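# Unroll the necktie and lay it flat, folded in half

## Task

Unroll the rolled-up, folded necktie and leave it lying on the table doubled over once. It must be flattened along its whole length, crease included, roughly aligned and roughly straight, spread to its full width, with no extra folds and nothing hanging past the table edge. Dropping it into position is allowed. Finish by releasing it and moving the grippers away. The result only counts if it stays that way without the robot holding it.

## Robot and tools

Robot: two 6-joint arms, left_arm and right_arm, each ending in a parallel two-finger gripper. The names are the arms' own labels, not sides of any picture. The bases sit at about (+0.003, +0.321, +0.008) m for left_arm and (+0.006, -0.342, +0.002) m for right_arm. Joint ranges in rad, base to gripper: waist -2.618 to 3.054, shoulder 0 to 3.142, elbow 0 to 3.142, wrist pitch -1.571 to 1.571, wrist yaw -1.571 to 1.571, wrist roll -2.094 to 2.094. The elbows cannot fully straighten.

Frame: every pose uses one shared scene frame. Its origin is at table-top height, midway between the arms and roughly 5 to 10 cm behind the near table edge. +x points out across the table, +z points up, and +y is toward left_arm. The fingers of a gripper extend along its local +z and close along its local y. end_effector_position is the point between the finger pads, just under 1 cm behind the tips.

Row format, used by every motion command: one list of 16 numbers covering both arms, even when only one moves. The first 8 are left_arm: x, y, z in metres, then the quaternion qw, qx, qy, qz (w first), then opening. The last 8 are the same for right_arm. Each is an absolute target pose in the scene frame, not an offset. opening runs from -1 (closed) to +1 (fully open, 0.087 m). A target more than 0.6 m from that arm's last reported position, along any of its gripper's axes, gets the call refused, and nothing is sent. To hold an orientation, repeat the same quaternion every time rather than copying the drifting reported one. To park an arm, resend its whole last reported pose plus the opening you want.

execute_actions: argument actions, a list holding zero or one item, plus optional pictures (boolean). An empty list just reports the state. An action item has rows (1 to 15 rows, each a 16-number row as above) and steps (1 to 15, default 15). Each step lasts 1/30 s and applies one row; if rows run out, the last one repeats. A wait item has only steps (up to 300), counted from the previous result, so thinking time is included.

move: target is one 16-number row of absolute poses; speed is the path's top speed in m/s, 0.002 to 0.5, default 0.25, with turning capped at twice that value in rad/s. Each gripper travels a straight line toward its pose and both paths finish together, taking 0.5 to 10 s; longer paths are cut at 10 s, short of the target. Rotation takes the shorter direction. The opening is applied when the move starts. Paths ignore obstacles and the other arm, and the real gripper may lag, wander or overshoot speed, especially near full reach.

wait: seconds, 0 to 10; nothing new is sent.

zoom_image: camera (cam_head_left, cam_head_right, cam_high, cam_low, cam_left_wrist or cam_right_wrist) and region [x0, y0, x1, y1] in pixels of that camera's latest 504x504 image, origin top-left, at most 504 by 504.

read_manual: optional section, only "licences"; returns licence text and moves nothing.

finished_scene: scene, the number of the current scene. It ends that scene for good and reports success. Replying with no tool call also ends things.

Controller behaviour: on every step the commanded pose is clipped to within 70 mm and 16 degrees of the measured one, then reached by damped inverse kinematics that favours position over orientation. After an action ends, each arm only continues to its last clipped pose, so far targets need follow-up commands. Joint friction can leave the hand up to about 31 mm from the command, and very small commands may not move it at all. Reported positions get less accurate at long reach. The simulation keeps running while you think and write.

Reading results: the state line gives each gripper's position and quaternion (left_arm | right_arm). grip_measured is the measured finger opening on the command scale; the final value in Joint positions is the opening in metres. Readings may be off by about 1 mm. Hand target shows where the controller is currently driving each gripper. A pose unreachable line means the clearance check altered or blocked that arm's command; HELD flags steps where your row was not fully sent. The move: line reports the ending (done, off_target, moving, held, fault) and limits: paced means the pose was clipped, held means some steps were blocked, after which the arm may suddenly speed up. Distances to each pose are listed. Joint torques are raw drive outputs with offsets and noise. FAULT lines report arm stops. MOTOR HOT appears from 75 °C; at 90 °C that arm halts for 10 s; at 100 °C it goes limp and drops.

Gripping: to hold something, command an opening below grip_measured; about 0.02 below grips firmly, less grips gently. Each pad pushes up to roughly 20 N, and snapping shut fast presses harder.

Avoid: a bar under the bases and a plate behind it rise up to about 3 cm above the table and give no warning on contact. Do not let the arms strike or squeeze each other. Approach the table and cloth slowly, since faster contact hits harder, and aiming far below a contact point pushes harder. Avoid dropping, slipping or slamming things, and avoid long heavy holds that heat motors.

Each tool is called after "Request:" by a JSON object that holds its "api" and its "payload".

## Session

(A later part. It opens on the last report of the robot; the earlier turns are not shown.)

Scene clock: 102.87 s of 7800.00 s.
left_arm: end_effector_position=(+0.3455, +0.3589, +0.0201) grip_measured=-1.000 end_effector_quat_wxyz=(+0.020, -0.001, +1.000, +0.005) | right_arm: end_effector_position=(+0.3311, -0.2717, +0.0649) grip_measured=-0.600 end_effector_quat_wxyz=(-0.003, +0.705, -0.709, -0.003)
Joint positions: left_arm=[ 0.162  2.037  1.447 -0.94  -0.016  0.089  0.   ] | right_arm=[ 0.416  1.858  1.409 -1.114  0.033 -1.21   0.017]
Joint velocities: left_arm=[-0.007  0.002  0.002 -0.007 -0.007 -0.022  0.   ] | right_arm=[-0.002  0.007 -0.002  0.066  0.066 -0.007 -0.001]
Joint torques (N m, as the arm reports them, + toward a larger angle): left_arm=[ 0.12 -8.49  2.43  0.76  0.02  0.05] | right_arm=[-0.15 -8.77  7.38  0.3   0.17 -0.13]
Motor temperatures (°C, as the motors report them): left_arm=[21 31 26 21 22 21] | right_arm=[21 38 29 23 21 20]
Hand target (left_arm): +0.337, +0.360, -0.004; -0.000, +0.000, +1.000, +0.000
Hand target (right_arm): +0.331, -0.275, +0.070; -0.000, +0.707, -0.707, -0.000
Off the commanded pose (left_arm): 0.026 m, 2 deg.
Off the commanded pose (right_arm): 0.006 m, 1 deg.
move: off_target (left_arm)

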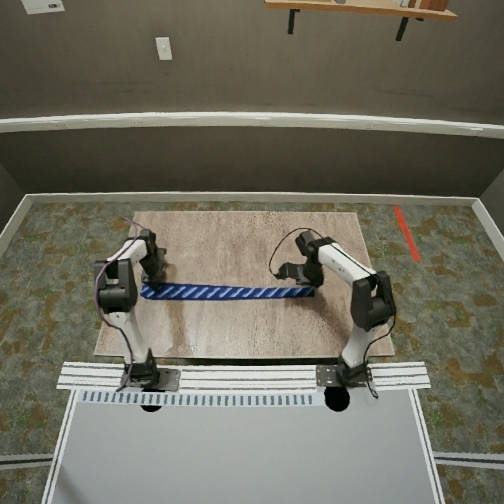

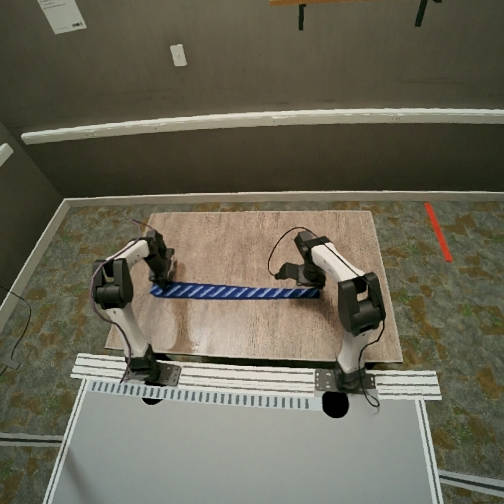

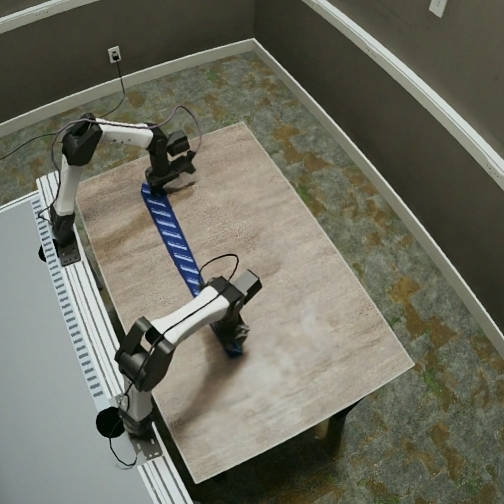

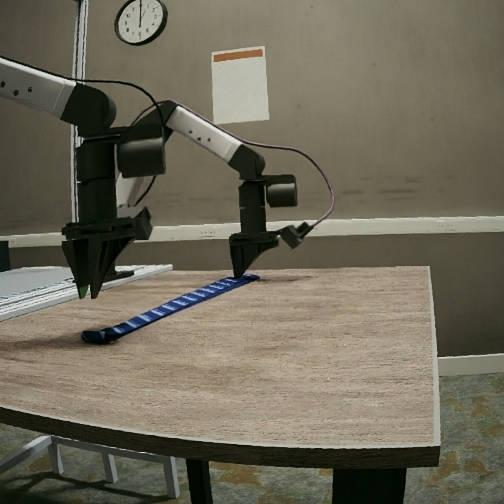

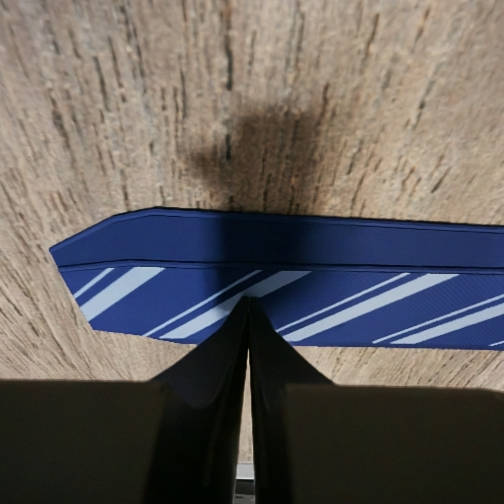

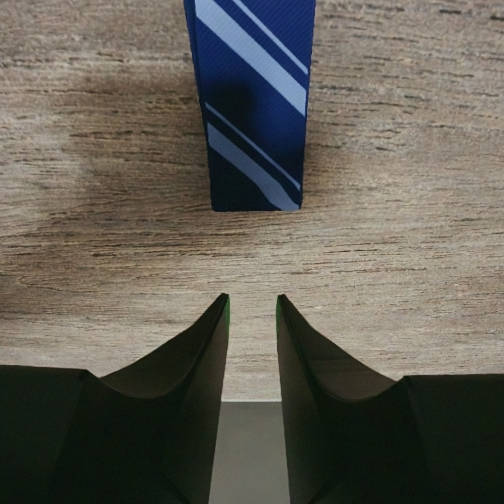

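Request:
{"api": "move", "payload": {"target": [0.338,0.36,-0.005,0,0,1,0,-1,0.328,-0.25,0.0,0,-0.707,0.707,0,-0.6], "speed": 0.05}}

Request:
{"api": "move", "payload": {"target": [0.338,0.36,-0.005,0,0,1,0,-1,0.326,-0.29,-0.012,0,-0.707,0.707,0,-0.6], "speed": 0.02}}

Request:
{"api": "move", "payload": {"target": [0.338,0.36,-0.005,0,0,1,0,-1,0.330,-0.28,0.07,0,-0.707,0.707,0,-0.6], "speed": 0.05}}

Request:
{"api": "zoom_image", "payload": {"camera": "cam_low", "region": [40, 290, 160, 360]}}

Scene clock: 112.00 s of 7800.00 s.
left_arm: end_effector_position=(+0.3455, +0.3589, +0.0201) grip_measured=-1.000 end_effector_quat_wxyz=(+0.020, -0.001, +1.000, +0.005) | right_arm: end_effector_position=(+0.3339, -0.2512, +0.0115) grip_measured=-0.600 end_effector_quat_wxyz=(-0.014, +0.706, -0.708, +0.002)
Joint positions: left_arm=[ 0.162  2.037  1.447 -0.94  -0.016  0.089  0.   ] | right_arm=[ 0.462  1.937  1.29  -0.895  0.035 -1.167  0.017]
Joint velocities: left_arm=[-0.012 -0.007 -0.002  0.051  0.022 -0.022  0.   ] | right_arm=[-0.017 -0.007 -0.012 -0.051  0.007  0.051 -0.001]
Joint torques (N m, as the arm reports them, + toward a larger angle): left_arm=[ 0.13 -8.45  2.37  0.77  0.    0.07] | right_arm=[ 0.93 -7.35  4.33  0.7   0.12 -0.02]
Motor temperatures (°C, as the motors report them): left_arm=[21 31 26 22 22 21] | right_arm=[21 38 30 23 21 20]
Hand target (left_arm): +0.337, +0.360, -0.004; -0.000, +0.000, +1.000, +0.000
Hand target (right_arm): +0.327, -0.251, +0.000; +0.001, +0.707, -0.707, +0.001
Off the commanded pose (left_arm): 0.026 m, 2 deg.
Off the commanded pose (right_arm): 0.013 m, 2 deg.
After step 90, 4.33 s passed at rest.
move: off_target (left_arm, right_arm)

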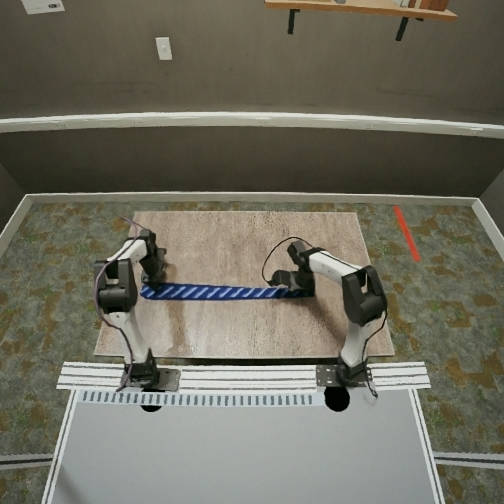

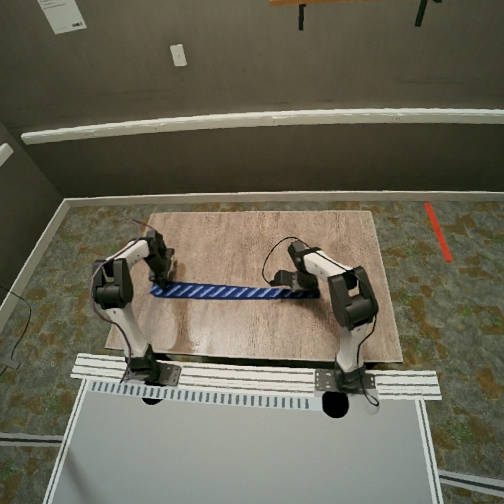

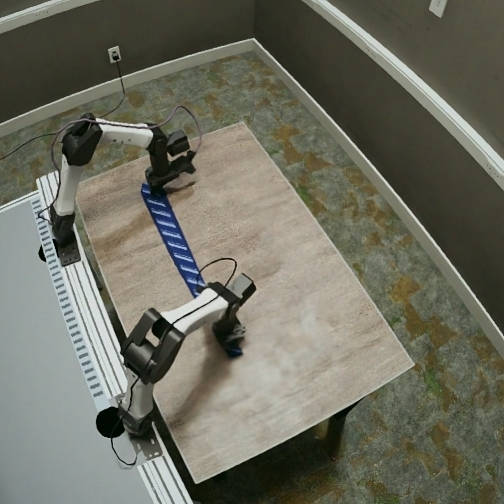

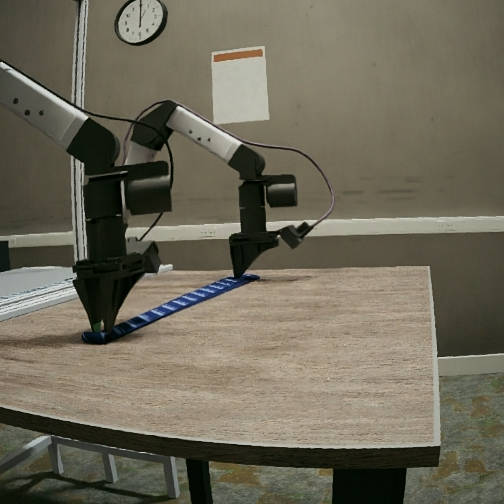

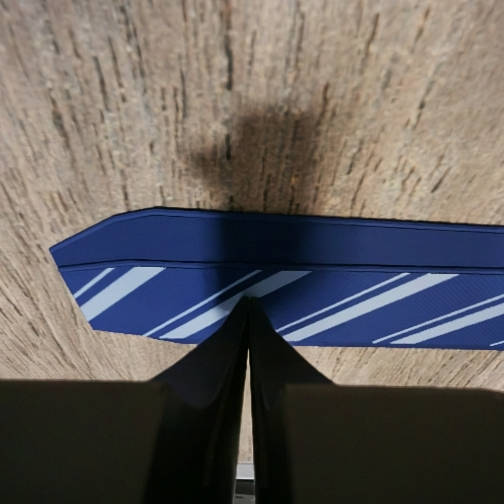

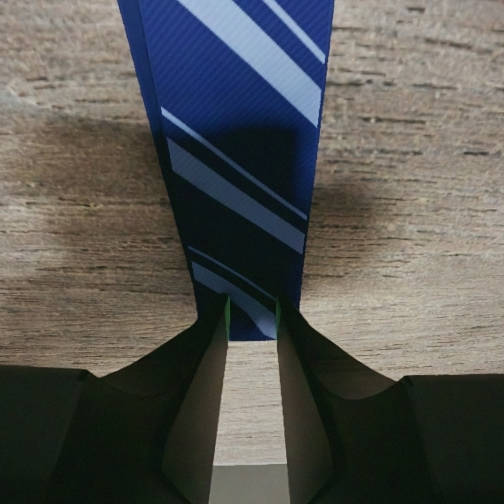

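Scene clock: 114.53 s of 7800.00 s.
left_arm: end_effector_position=(+0.3455, +0.3589, +0.0203) grip_measured=-1.000 end_effector_quat_wxyz=(+0.021, -0.001, +1.000, +0.005) | right_arm: end_effector_position=(+0.3381, -0.2729, +0.0060) grip_measured=-0.600 end_effector_quat_wxyz=(-0.035, +0.706, -0.707, -0.003)
Joint positions: left_arm=[ 0.162  2.037  1.447 -0.94  -0.016  0.089  0.   ] | right_arm=[ 0.384  1.898  1.221 -0.829  0.004 -1.246  0.017]
Joint velocities: left_arm=[-0.002 -0.002  0.002 -0.081 -0.022  0.066  0.   ] | right_arm=[-0.002 -0.007 -0.007 -0.022  0.007  0.037  0.   ]
Joint torques (N m, as the arm reports them, + toward a larger angle): left_arm=[ 0.16 -8.45  2.39  0.78  0.01  0.05] | right_arm=[-1.33 -7.1   2.51  0.71  0.4  -0.24]
Motor temperatures (°C, as the motors report them): left_arm=[21 31 26 22 22 21] | right_arm=[21 38 30 23 21 20]
Hand target (left_arm): +0.337, +0.360, -0.004; -0.000, +0.000, +1.000, +0.000
Hand target (right_arm): +0.325, -0.289, -0.010; -0.001, +0.707, -0.707, -0.002
Off the commanded pose (left_arm): 0.026 m, 2 deg.
Off the commanded pose (right_arm): 0.028 m, 4 deg.
move: off_target (left_arm, right_arm)

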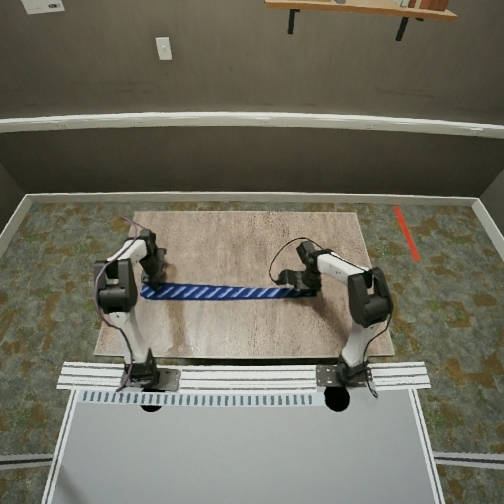

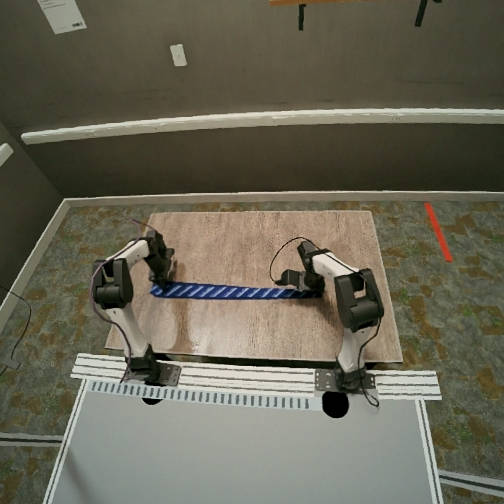

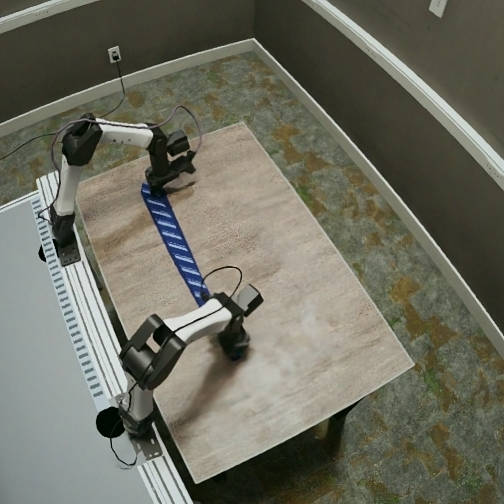

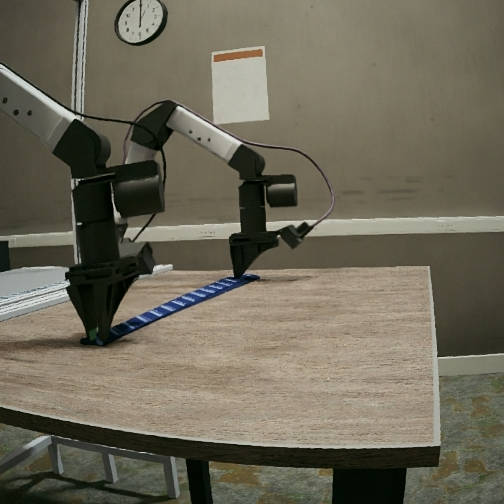

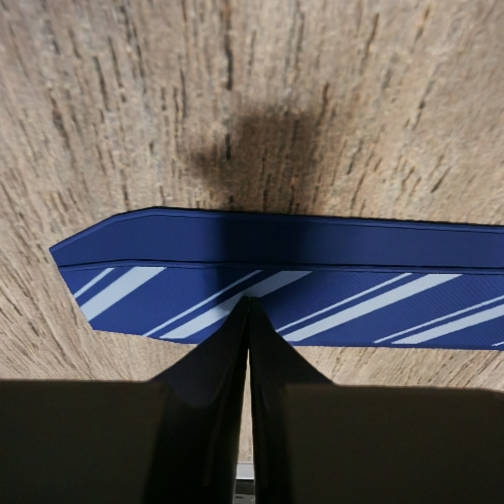

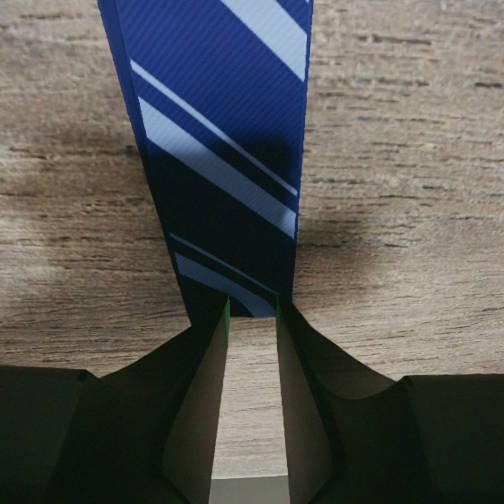

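Scene clock: 116.30 s of 7800.00 s.
left_arm: end_effector_position=(+0.3455, +0.3589, +0.0201) grip_measured=-1.000 end_effector_quat_wxyz=(+0.020, -0.001, +1.000, +0.005) | right_arm: end_effector_position=(+0.3331, -0.2824, +0.0645) grip_measured=-0.600 end_effector_quat_wxyz=(-0.003, +0.706, -0.709, -0.003)
Joint positions: left_arm=[ 0.162  2.037  1.447 -0.94  -0.016  0.089  0.   ] | right_arm=[ 0.384  1.852  1.401 -1.112  0.033 -1.242  0.017]
Joint velocities: left_arm=[-0.007 -0.002 -0.002 -0.066 -0.066 -0.022  0.   ] | right_arm=[-0.002  0.007 -0.022 -0.007  0.066  0.037  0.   ]
Joint torques (N m, as the arm reports them, + toward a larger angle): left_arm=[ 0.17 -8.47  2.47  0.77  0.01  0.05] | right_arm=[ 1.18 -8.88  7.08  0.34  0.13  0.05]
Motor temperatures (°C, as the motors report them): left_arm=[21 31 26 22 22 21] | right_arm=[21 38 30 23 21 20]
Hand target (left_arm): +0.337, +0.360, -0.004; -0.000, +0.000, +1.000, +0.000
Hand target (right_arm): +0.331, -0.280, +0.070; -0.000, +0.707, -0.707, -0.000
Off the commanded pose (left_arm): 0.026 m, 2 deg.
Off the commanded pose (right_arm): 0.007 m, 1 deg.
move: off_target (left_arm)

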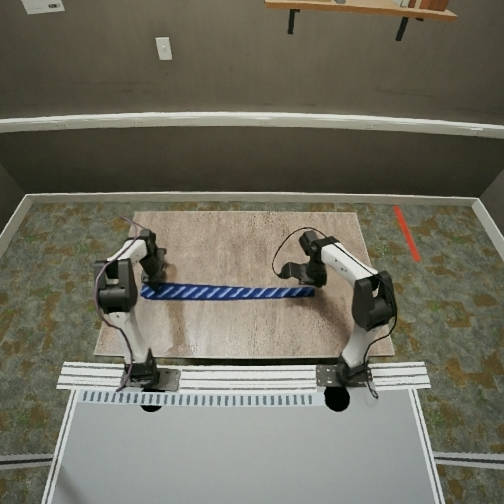

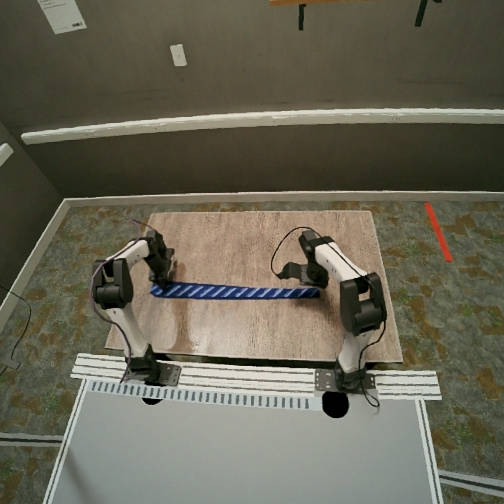

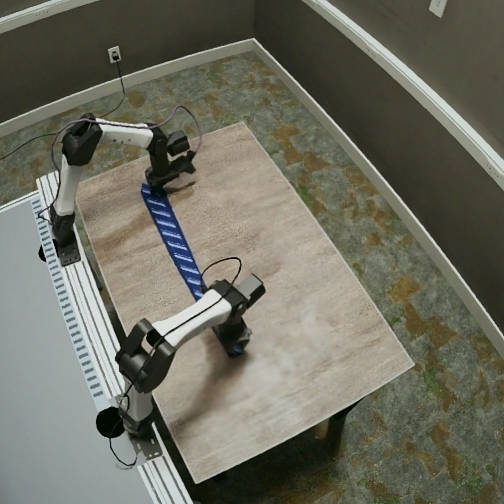

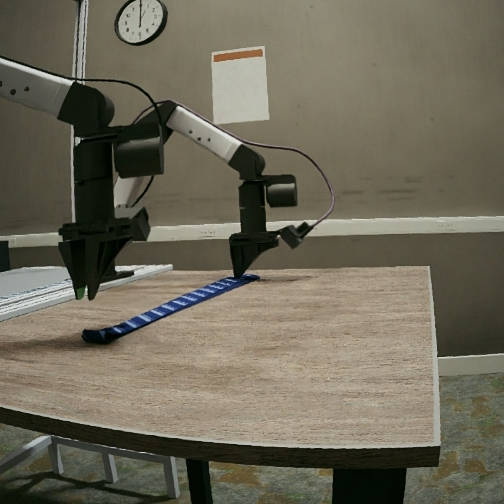

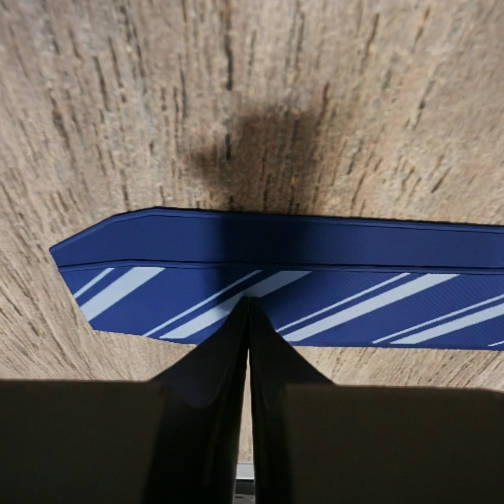

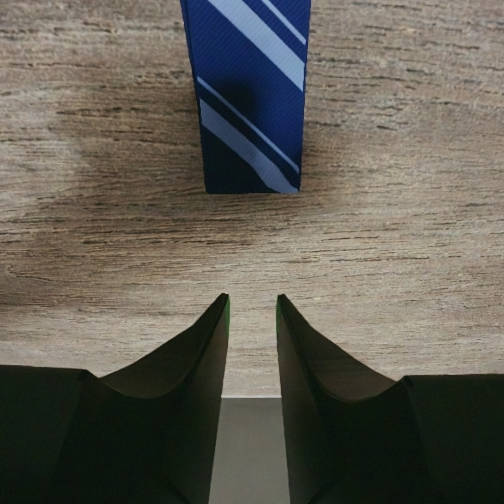

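Region (40, 290, 160, 360) of cam_low's 504x504 image, scaled by 4.200, with more detail than that image has; it fills the top 294 rows of this view, and the rest is white.

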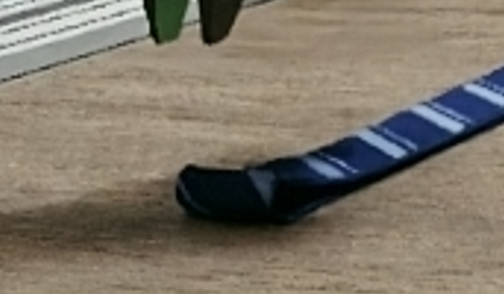

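Request:
{"api": "move", "payload": {"target": [0.338,0.36,0.1,0,0,1,0,-1,0.328,-0.25,0.0,0,-0.707,0.707,0,-0.6], "speed": 0.05}}

Request:
{"api": "move", "payload": {"target": [0.338,0.36,0.1,0,0,1,0,-1,0.326,-0.285,-0.008,0,-0.707,0.707,0,-0.6], "speed": 0.02}}

Request:
{"api": "move", "payload": {"target": [0.338,0.36,0.1,0,0,1,0,-1,0.330,-0.28,0.07,0,-0.707,0.707,0,-0.6], "speed": 0.05}}

Request:
{"api": "zoom_image", "payload": {"camera": "cam_low", "region": [40, 290, 160, 360]}}

Scene clock: 124.67 s of 7800.00 s.
left_arm: end_effector_position=(+0.3364, +0.3587, +0.0933) grip_measured=-1.000 end_effector_quat_wxyz=(-0.003, -0.000, +1.000, +0.003) | right_arm: end_effector_position=(+0.3342, -0.2512, +0.0120) grip_measured=-0.600 end_effector_quat_wxyz=(-0.014, +0.706, -0.708, +0.003)
Joint positions: left_arm=[ 0.162  1.988  1.666 -1.255 -0.016  0.089  0.   ] | right_arm=[ 0.462  1.935  1.29  -0.895  0.036 -1.167  0.017]
Joint velocities: left_arm=[-0.007 -0.002 -0.022  0.022  0.037  0.007  0.   ] | right_arm=[-0.012 -0.012 -0.007  0.022  0.022  0.037  0.001]
Joint torques (N m, as the arm reports them, + toward a larger angle): left_arm=[ -0.05 -13.01   6.64   0.09   0.01   0.04] | right_arm=[ 0.95 -7.51  4.24  0.66  0.15  0.03]
Motor temperatures (°C, as the motors report them): left_arm=[21 32 26 22 22 21] | right_arm=[21 38 30 23 21 20]
Hand target (left_arm): +0.336, +0.360, +0.100; +0.000, +0.000, +1.000, +0.000
Hand target (right_arm): +0.327, -0.251, +0.000; +0.001, +0.707, -0.707, +0.001
Off the commanded pose (left_arm): 0.007 m, 1 deg.
Off the commanded pose (right_arm): 0.014 m, 2 deg.
After step 90, 3.30 s passed at rest.
move: off_target (right_arm)

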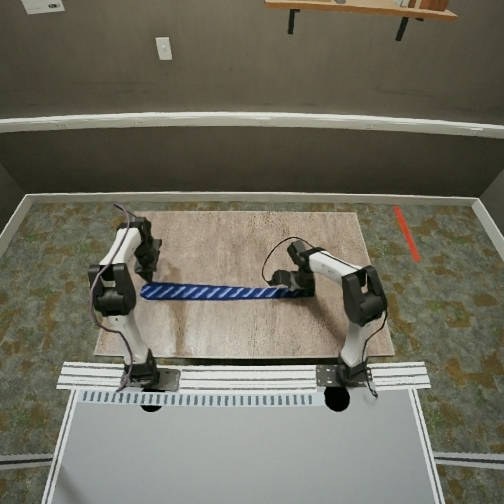

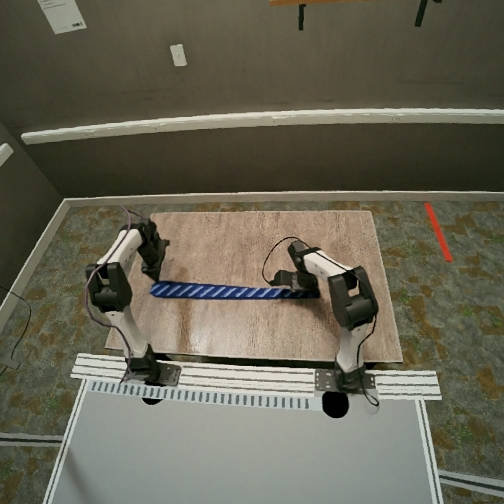

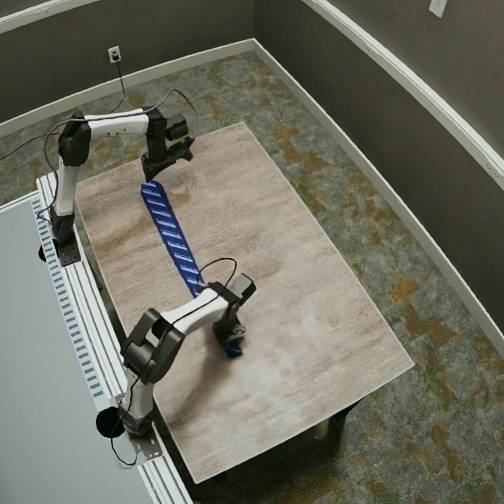

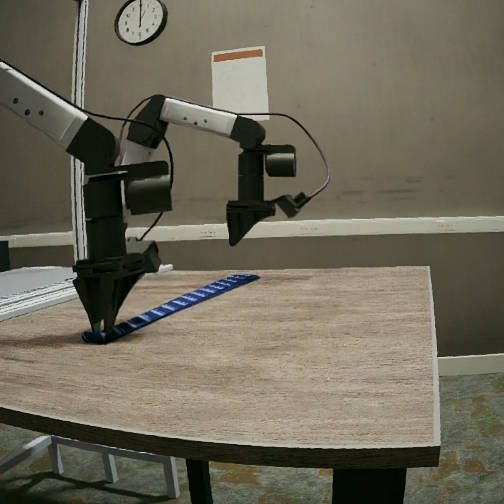

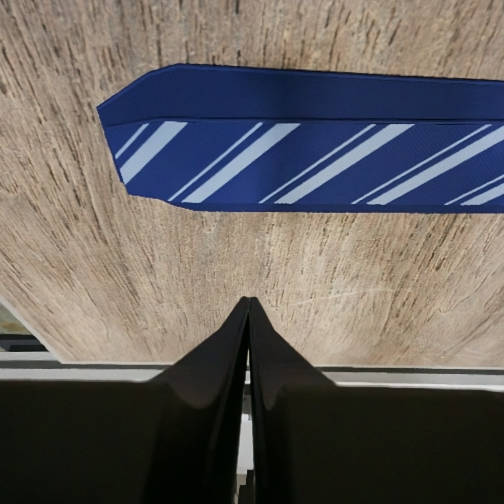

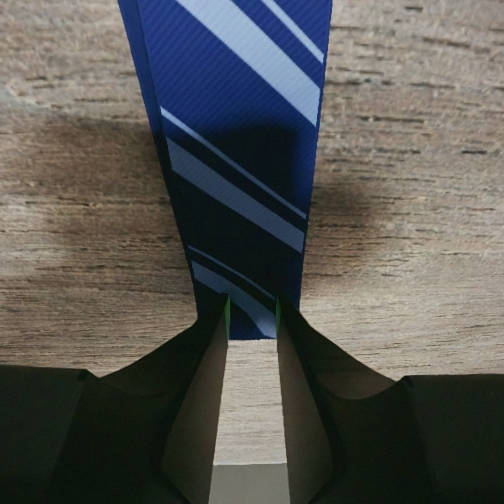

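Scene clock: 126.93 s of 7800.00 s.
left_arm: end_effector_position=(+0.3378, +0.3589, +0.0958) grip_measured=-1.000 end_effector_quat_wxyz=(-0.000, -0.000, +1.000, +0.004) | right_arm: end_effector_position=(+0.3364, -0.2716, +0.0069) grip_measured=-0.600 end_effector_quat_wxyz=(-0.027, +0.706, -0.708, -0.000)
Joint positions: left_arm=[ 0.162  1.988  1.677 -1.26  -0.016  0.089  0.   ] | right_arm=[ 0.396  1.904  1.231 -0.845  0.016 -1.234  0.017]
Joint velocities: left_arm=[-0.022  0.002  0.017 -0.051 -0.007 -0.022  0.   ] | right_arm=[ 0.012 -0.002 -0.002 -0.022 -0.007 -0.007  0.   ]
Joint torques (N m, as the arm reports them, + toward a larger angle): left_arm=[ -0.1  -12.34   6.66   0.1    0.     0.04] | right_arm=[-1.14 -7.49  3.01  0.69  0.32 -0.2 ]
Motor temperatures (°C, as the motors report them): left_arm=[21 32 27 21 22 21] | right_arm=[21 38 30 23 21 20]
Hand target (left_arm): +0.338, +0.360, +0.100; +0.000, -0.000, +1.000, +0.000
Hand target (right_arm): +0.325, -0.284, -0.007; -0.001, +0.707, -0.707, -0.002
Off the commanded pose (left_arm): 0.004 m, 0 deg.
Off the commanded pose (right_arm): 0.023 m, 3 deg.
move: off_target (right_arm)

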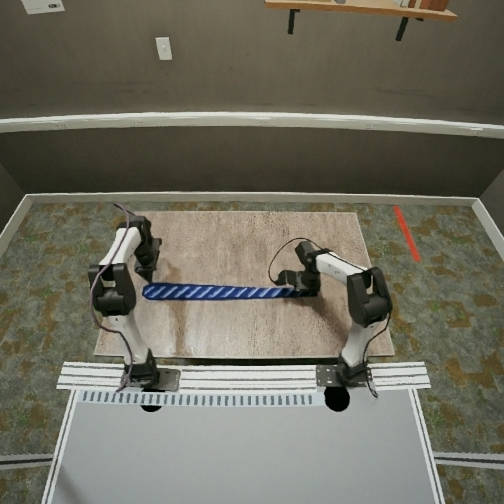

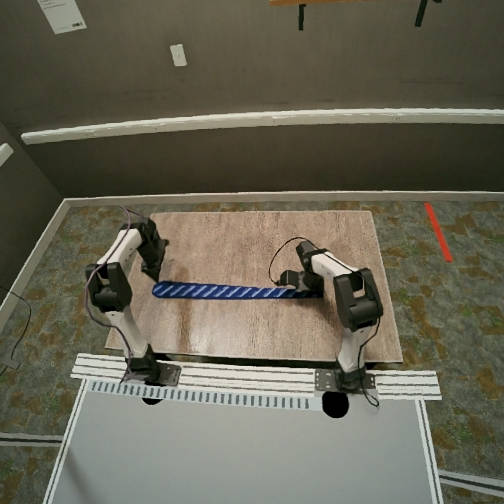

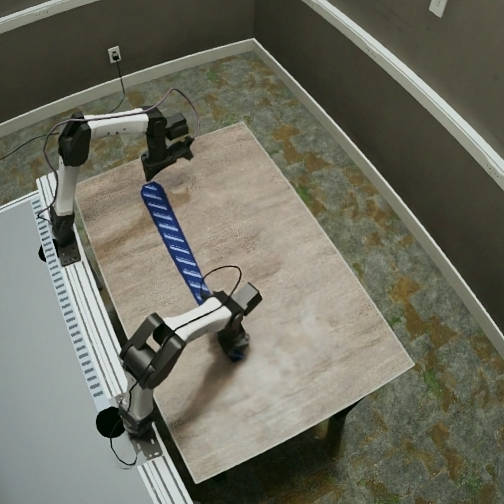

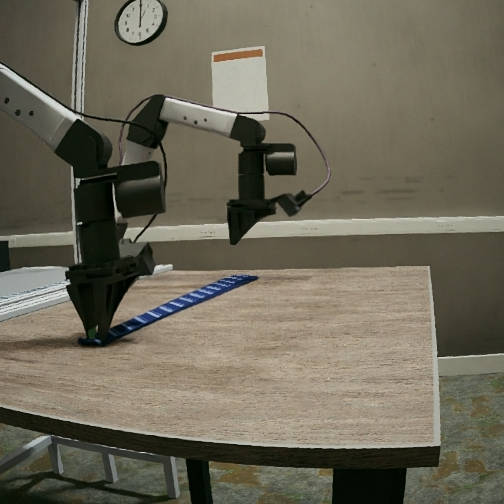

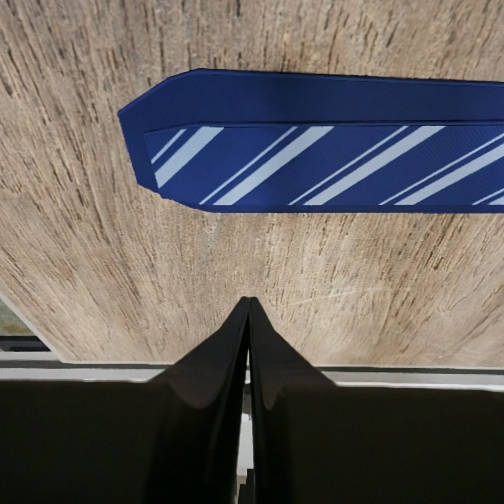

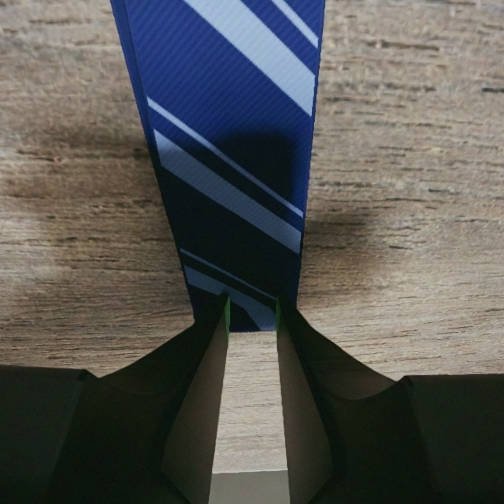

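Scene clock: 128.67 s of 7800.00 s.
left_arm: end_effector_position=(+0.3378, +0.3589, +0.0958) grip_measured=-1.000 end_effector_quat_wxyz=(-0.000, -0.000, +1.000, +0.004) | right_arm: end_effector_position=(+0.3320, -0.2787, +0.0646) grip_measured=-0.600 end_effector_quat_wxyz=(-0.003, +0.707, -0.707, -0.003)
Joint positions: left_arm=[ 0.162  1.988  1.677 -1.26  -0.016  0.089  0.   ] | right_arm=[ 0.396  1.852  1.401 -1.112  0.033 -1.234  0.017]
Joint velocities: left_arm=[ 0.002  0.007 -0.012 -0.081 -0.037 -0.051  0.   ] | right_arm=[-0.002 -0.012  0.002  0.066  0.051 -0.095 -0.   ]
Joint torques (N m, as the arm reports them, + toward a larger angle): left_arm=[ -0.03 -12.38   6.71   0.12   0.02   0.04] | right_arm=[ 0.3  -8.72  7.17  0.33  0.14 -0.04]
Motor temperatures (°C, as the motors report them): left_arm=[21 33 27 21 22 21] | right_arm=[21 38 30 23 21 20]
Hand target (left_arm): +0.338, +0.360, +0.100; +0.000, -0.000, +1.000, +0.000
Hand target (right_arm): +0.331, -0.280, +0.070; -0.000, +0.707, -0.707, -0.000
Off the commanded pose (left_arm): 0.004 m, 0 deg.
Off the commanded pose (right_arm): 0.006 m, 0 deg.
move: done

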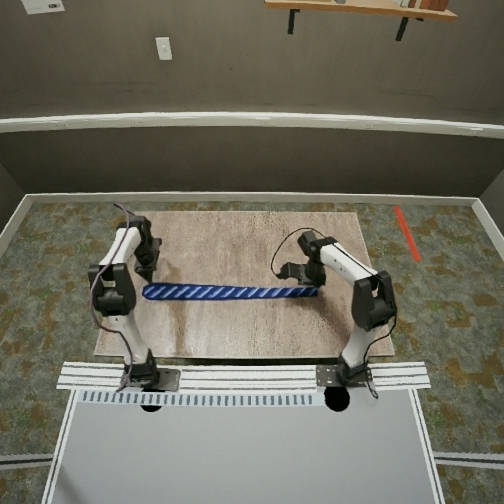

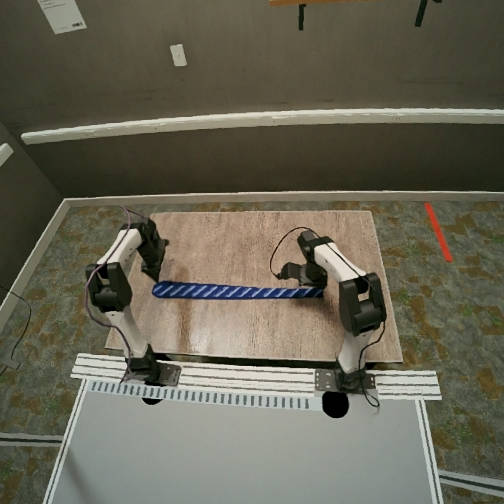

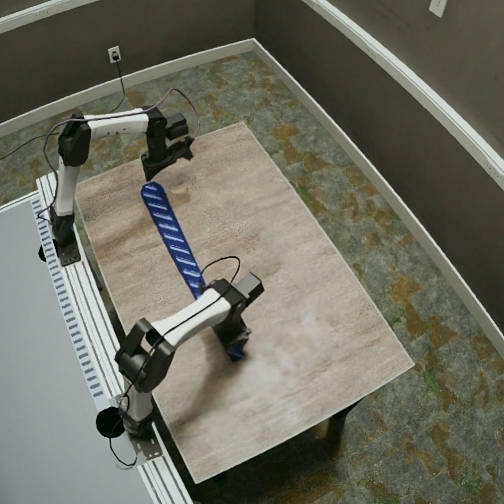

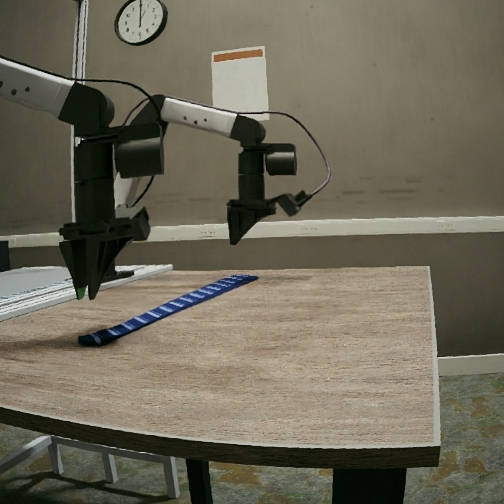

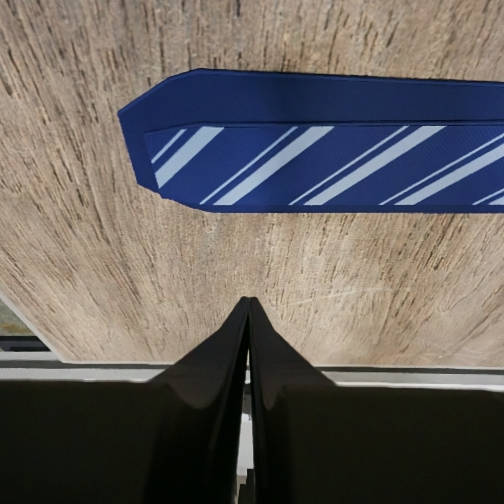

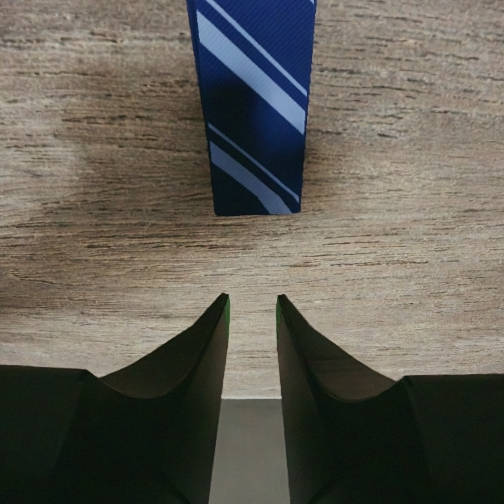

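Region (40, 290, 160, 360) of cam_low's 504x504 image, scaled by 4.200, with more detail than that image has; it fills the top 294 rows of this view, and the rest is white.

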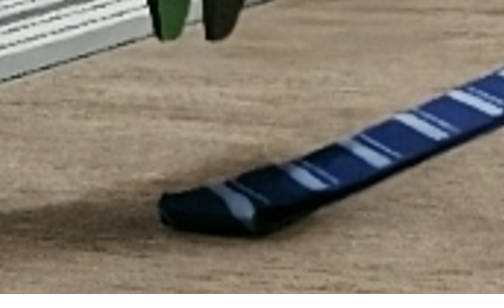

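Better; now an open loop. Press straight down near the end.

Request:
{"api": "move", "payload": {"target": [0.338,0.36,0.1,0,0,1,0,-1,0.329,-0.28,-0.012,0,-0.707,0.707,0,-0.6], "speed": 0.03}}

Request:
{"api": "move", "payload": {"target": [0.338,0.36,0.1,0,0,1,0,-1,0.330,-0.28,0.09,0,-0.707,0.707,0,-0.6], "speed": 0.05}}

Request:
{"api": "zoom_image", "payload": {"camera": "cam_low", "region": [40, 290, 160, 360]}}

Scene clock: 137.03 s of 7800.00 s.
left_arm: end_effector_position=(+0.3378, +0.3589, +0.0958) grip_measured=-1.000 end_effector_quat_wxyz=(-0.000, -0.000, +1.000, +0.004) | right_arm: end_effector_position=(+0.3328, -0.2765, +0.0072) grip_measured=-0.600 end_effector_quat_wxyz=(-0.013, +0.706, -0.708, +0.004)
Joint positions: left_arm=[ 0.162  1.988  1.677 -1.26  -0.016  0.089  0.   ] | right_arm=[ 0.396  1.906  1.232 -0.864  0.036 -1.234  0.017]
Joint velocities: left_arm=[-0.012 -0.012 -0.007  0.007  0.037  0.022  0.   ] | right_arm=[-0.007 -0.002 -0.007  0.022 -0.11  -0.007  0.   ]
Joint torques (N m, as the arm reports them, + toward a larger angle): left_arm=[ -0.1  -12.3    6.75   0.11   0.02   0.03] | right_arm=[-0.22 -6.4   3.23  0.88  0.15 -0.1 ]
Motor temperatures (°C, as the motors report them): left_arm=[21 34 28 21 22 21] | right_arm=[21 38 30 23 21 20]
Hand target (left_arm): +0.338, +0.360, +0.100; +0.000, -0.000, +1.000, +0.000
Hand target (right_arm): +0.327, -0.281, -0.011; +0.000, +0.707, -0.707, -0.000
Off the commanded pose (left_arm): 0.004 m, 0 deg.
Off the commanded pose (right_arm): 0.020 m, 2 deg.
After step 90, 2.57 s passed at rest.
move: off_target (right_arm)

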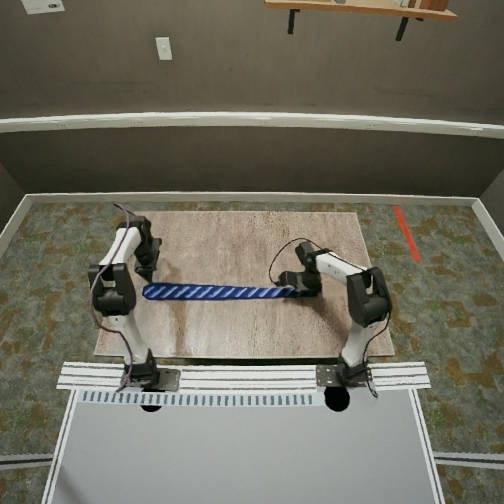

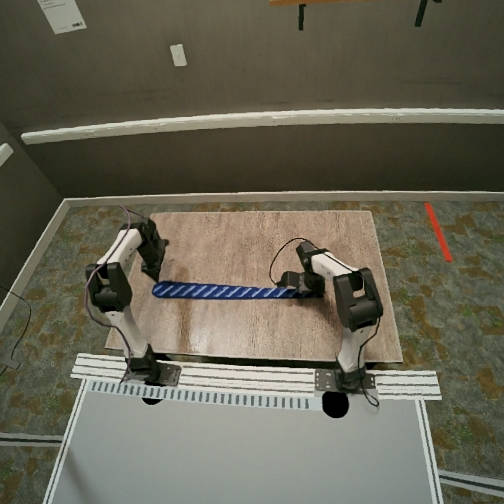

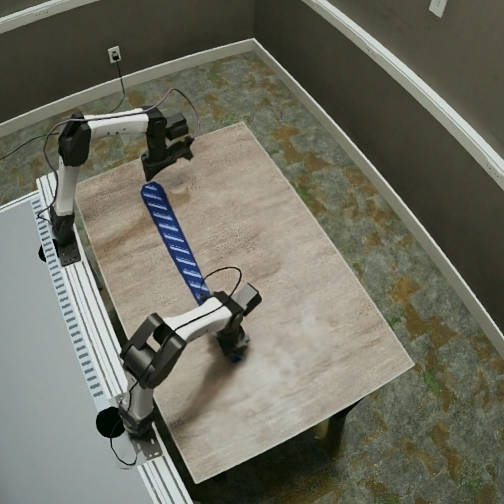

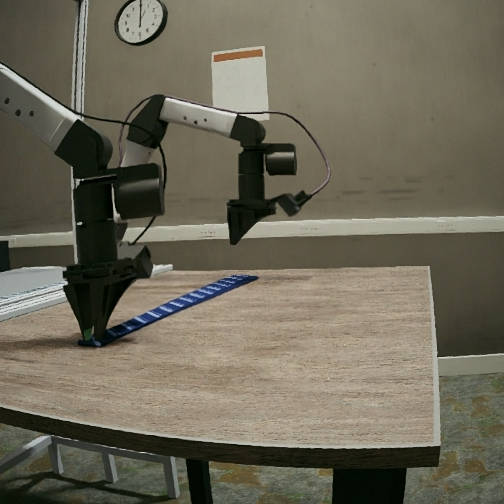

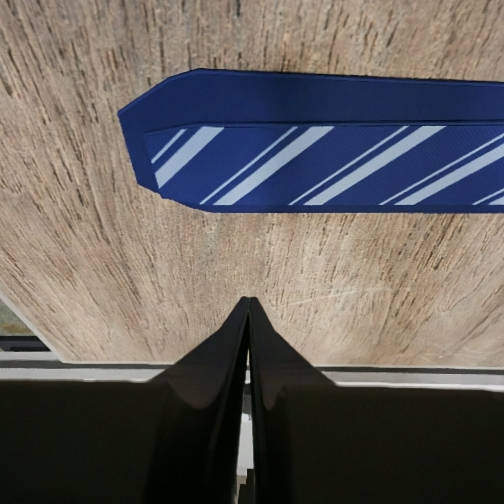

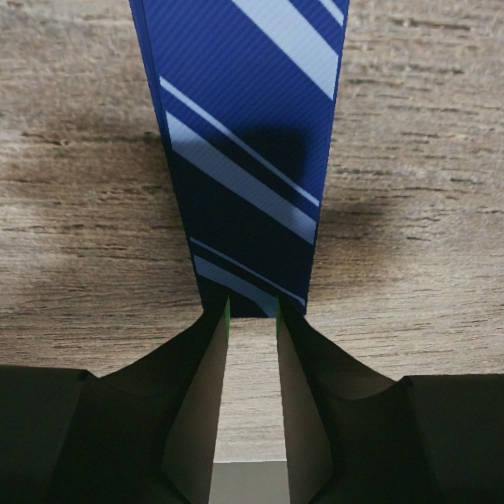

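Scene clock: 139.17 s of 7800.00 s.
left_arm: end_effector_position=(+0.3378, +0.3589, +0.0958) grip_measured=-1.000 end_effector_quat_wxyz=(-0.000, -0.000, +1.000, +0.004) | right_arm: end_effector_position=(+0.3331, -0.2797, +0.0846) grip_measured=-0.600 end_effector_quat_wxyz=(-0.002, +0.707, -0.707, -0.002)
Joint positions: left_arm=[ 0.162  1.988  1.677 -1.26  -0.016  0.089  0.   ] | right_arm=[ 0.396  1.841  1.467 -1.188  0.036 -1.234  0.017]
Joint velocities: left_arm=[-0.002 -0.007  0.007 -0.007  0.007 -0.066  0.   ] | right_arm=[ 0.007 -0.002  0.007 -0.051 -0.037 -0.037  0.   ]
Joint torques (N m, as the arm reports them, + toward a larger angle): left_arm=[  0.02 -12.33   6.68   0.12   0.02   0.04] | right_arm=[ 0.44 -8.82  7.29  0.32  0.08  0.02]
Motor temperatures (°C, as the motors report them): left_arm=[21 34 28 21 22 21] | right_arm=[21 38 30 23 21 20]
Hand target (left_arm): +0.338, +0.360, +0.100; +0.000, -0.000, +1.000, +0.000
Hand target (right_arm): +0.332, -0.279, +0.090; -0.000, +0.707, -0.707, +0.000
Off the commanded pose (left_arm): 0.004 m, 0 deg.
Off the commanded pose (right_arm): 0.006 m, 0 deg.
move: done

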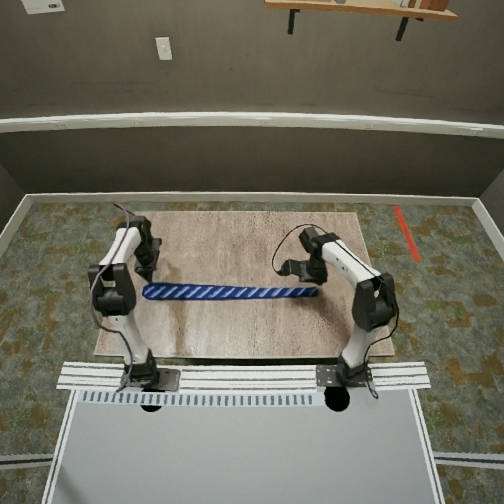

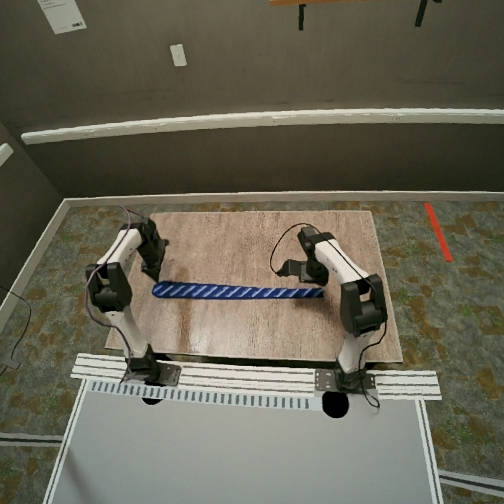

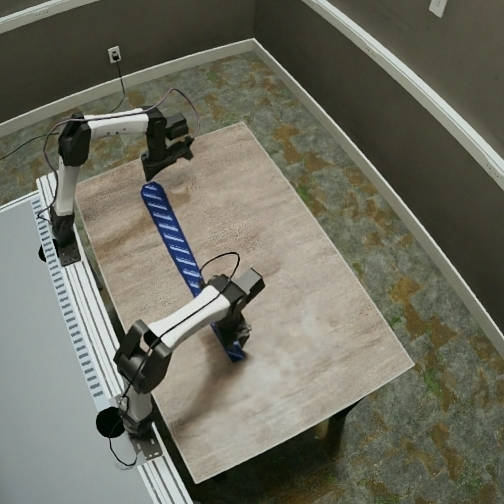

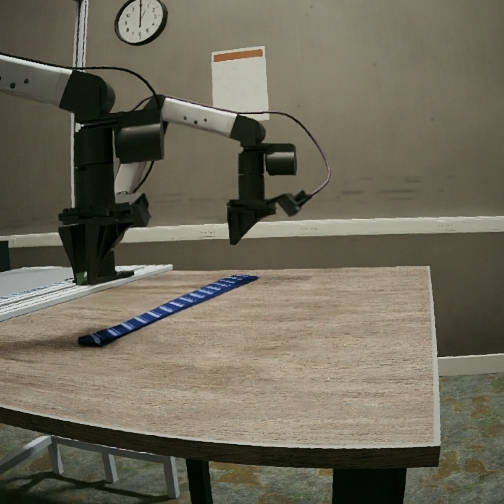

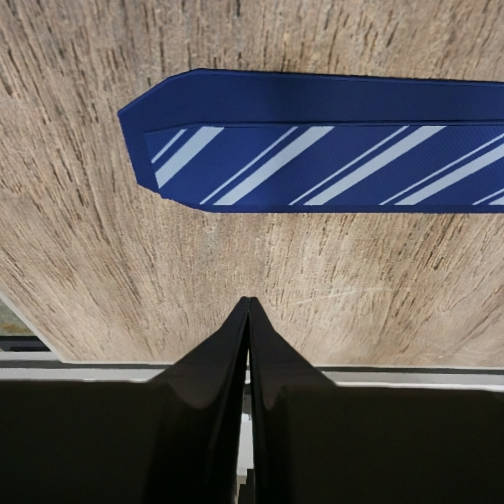

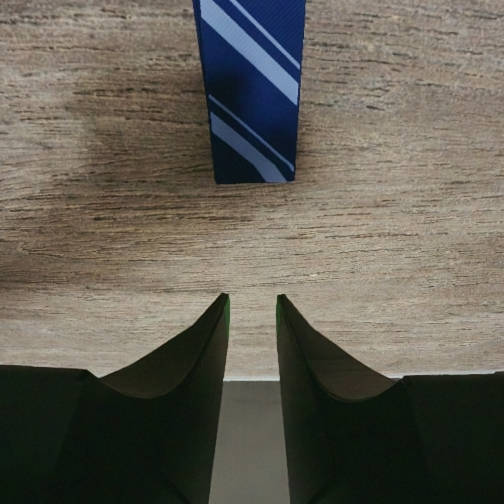

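Region (40, 290, 160, 360) of cam_low's 504x504 image, scaled by 4.200, with more detail than that image has; it fills the top 294 rows of this view, and the rest is white.

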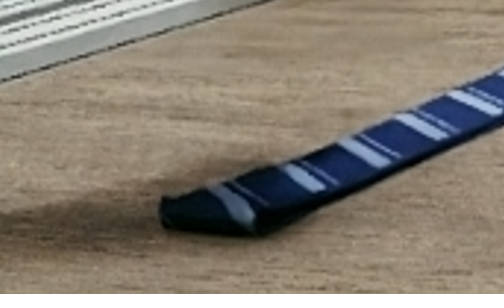

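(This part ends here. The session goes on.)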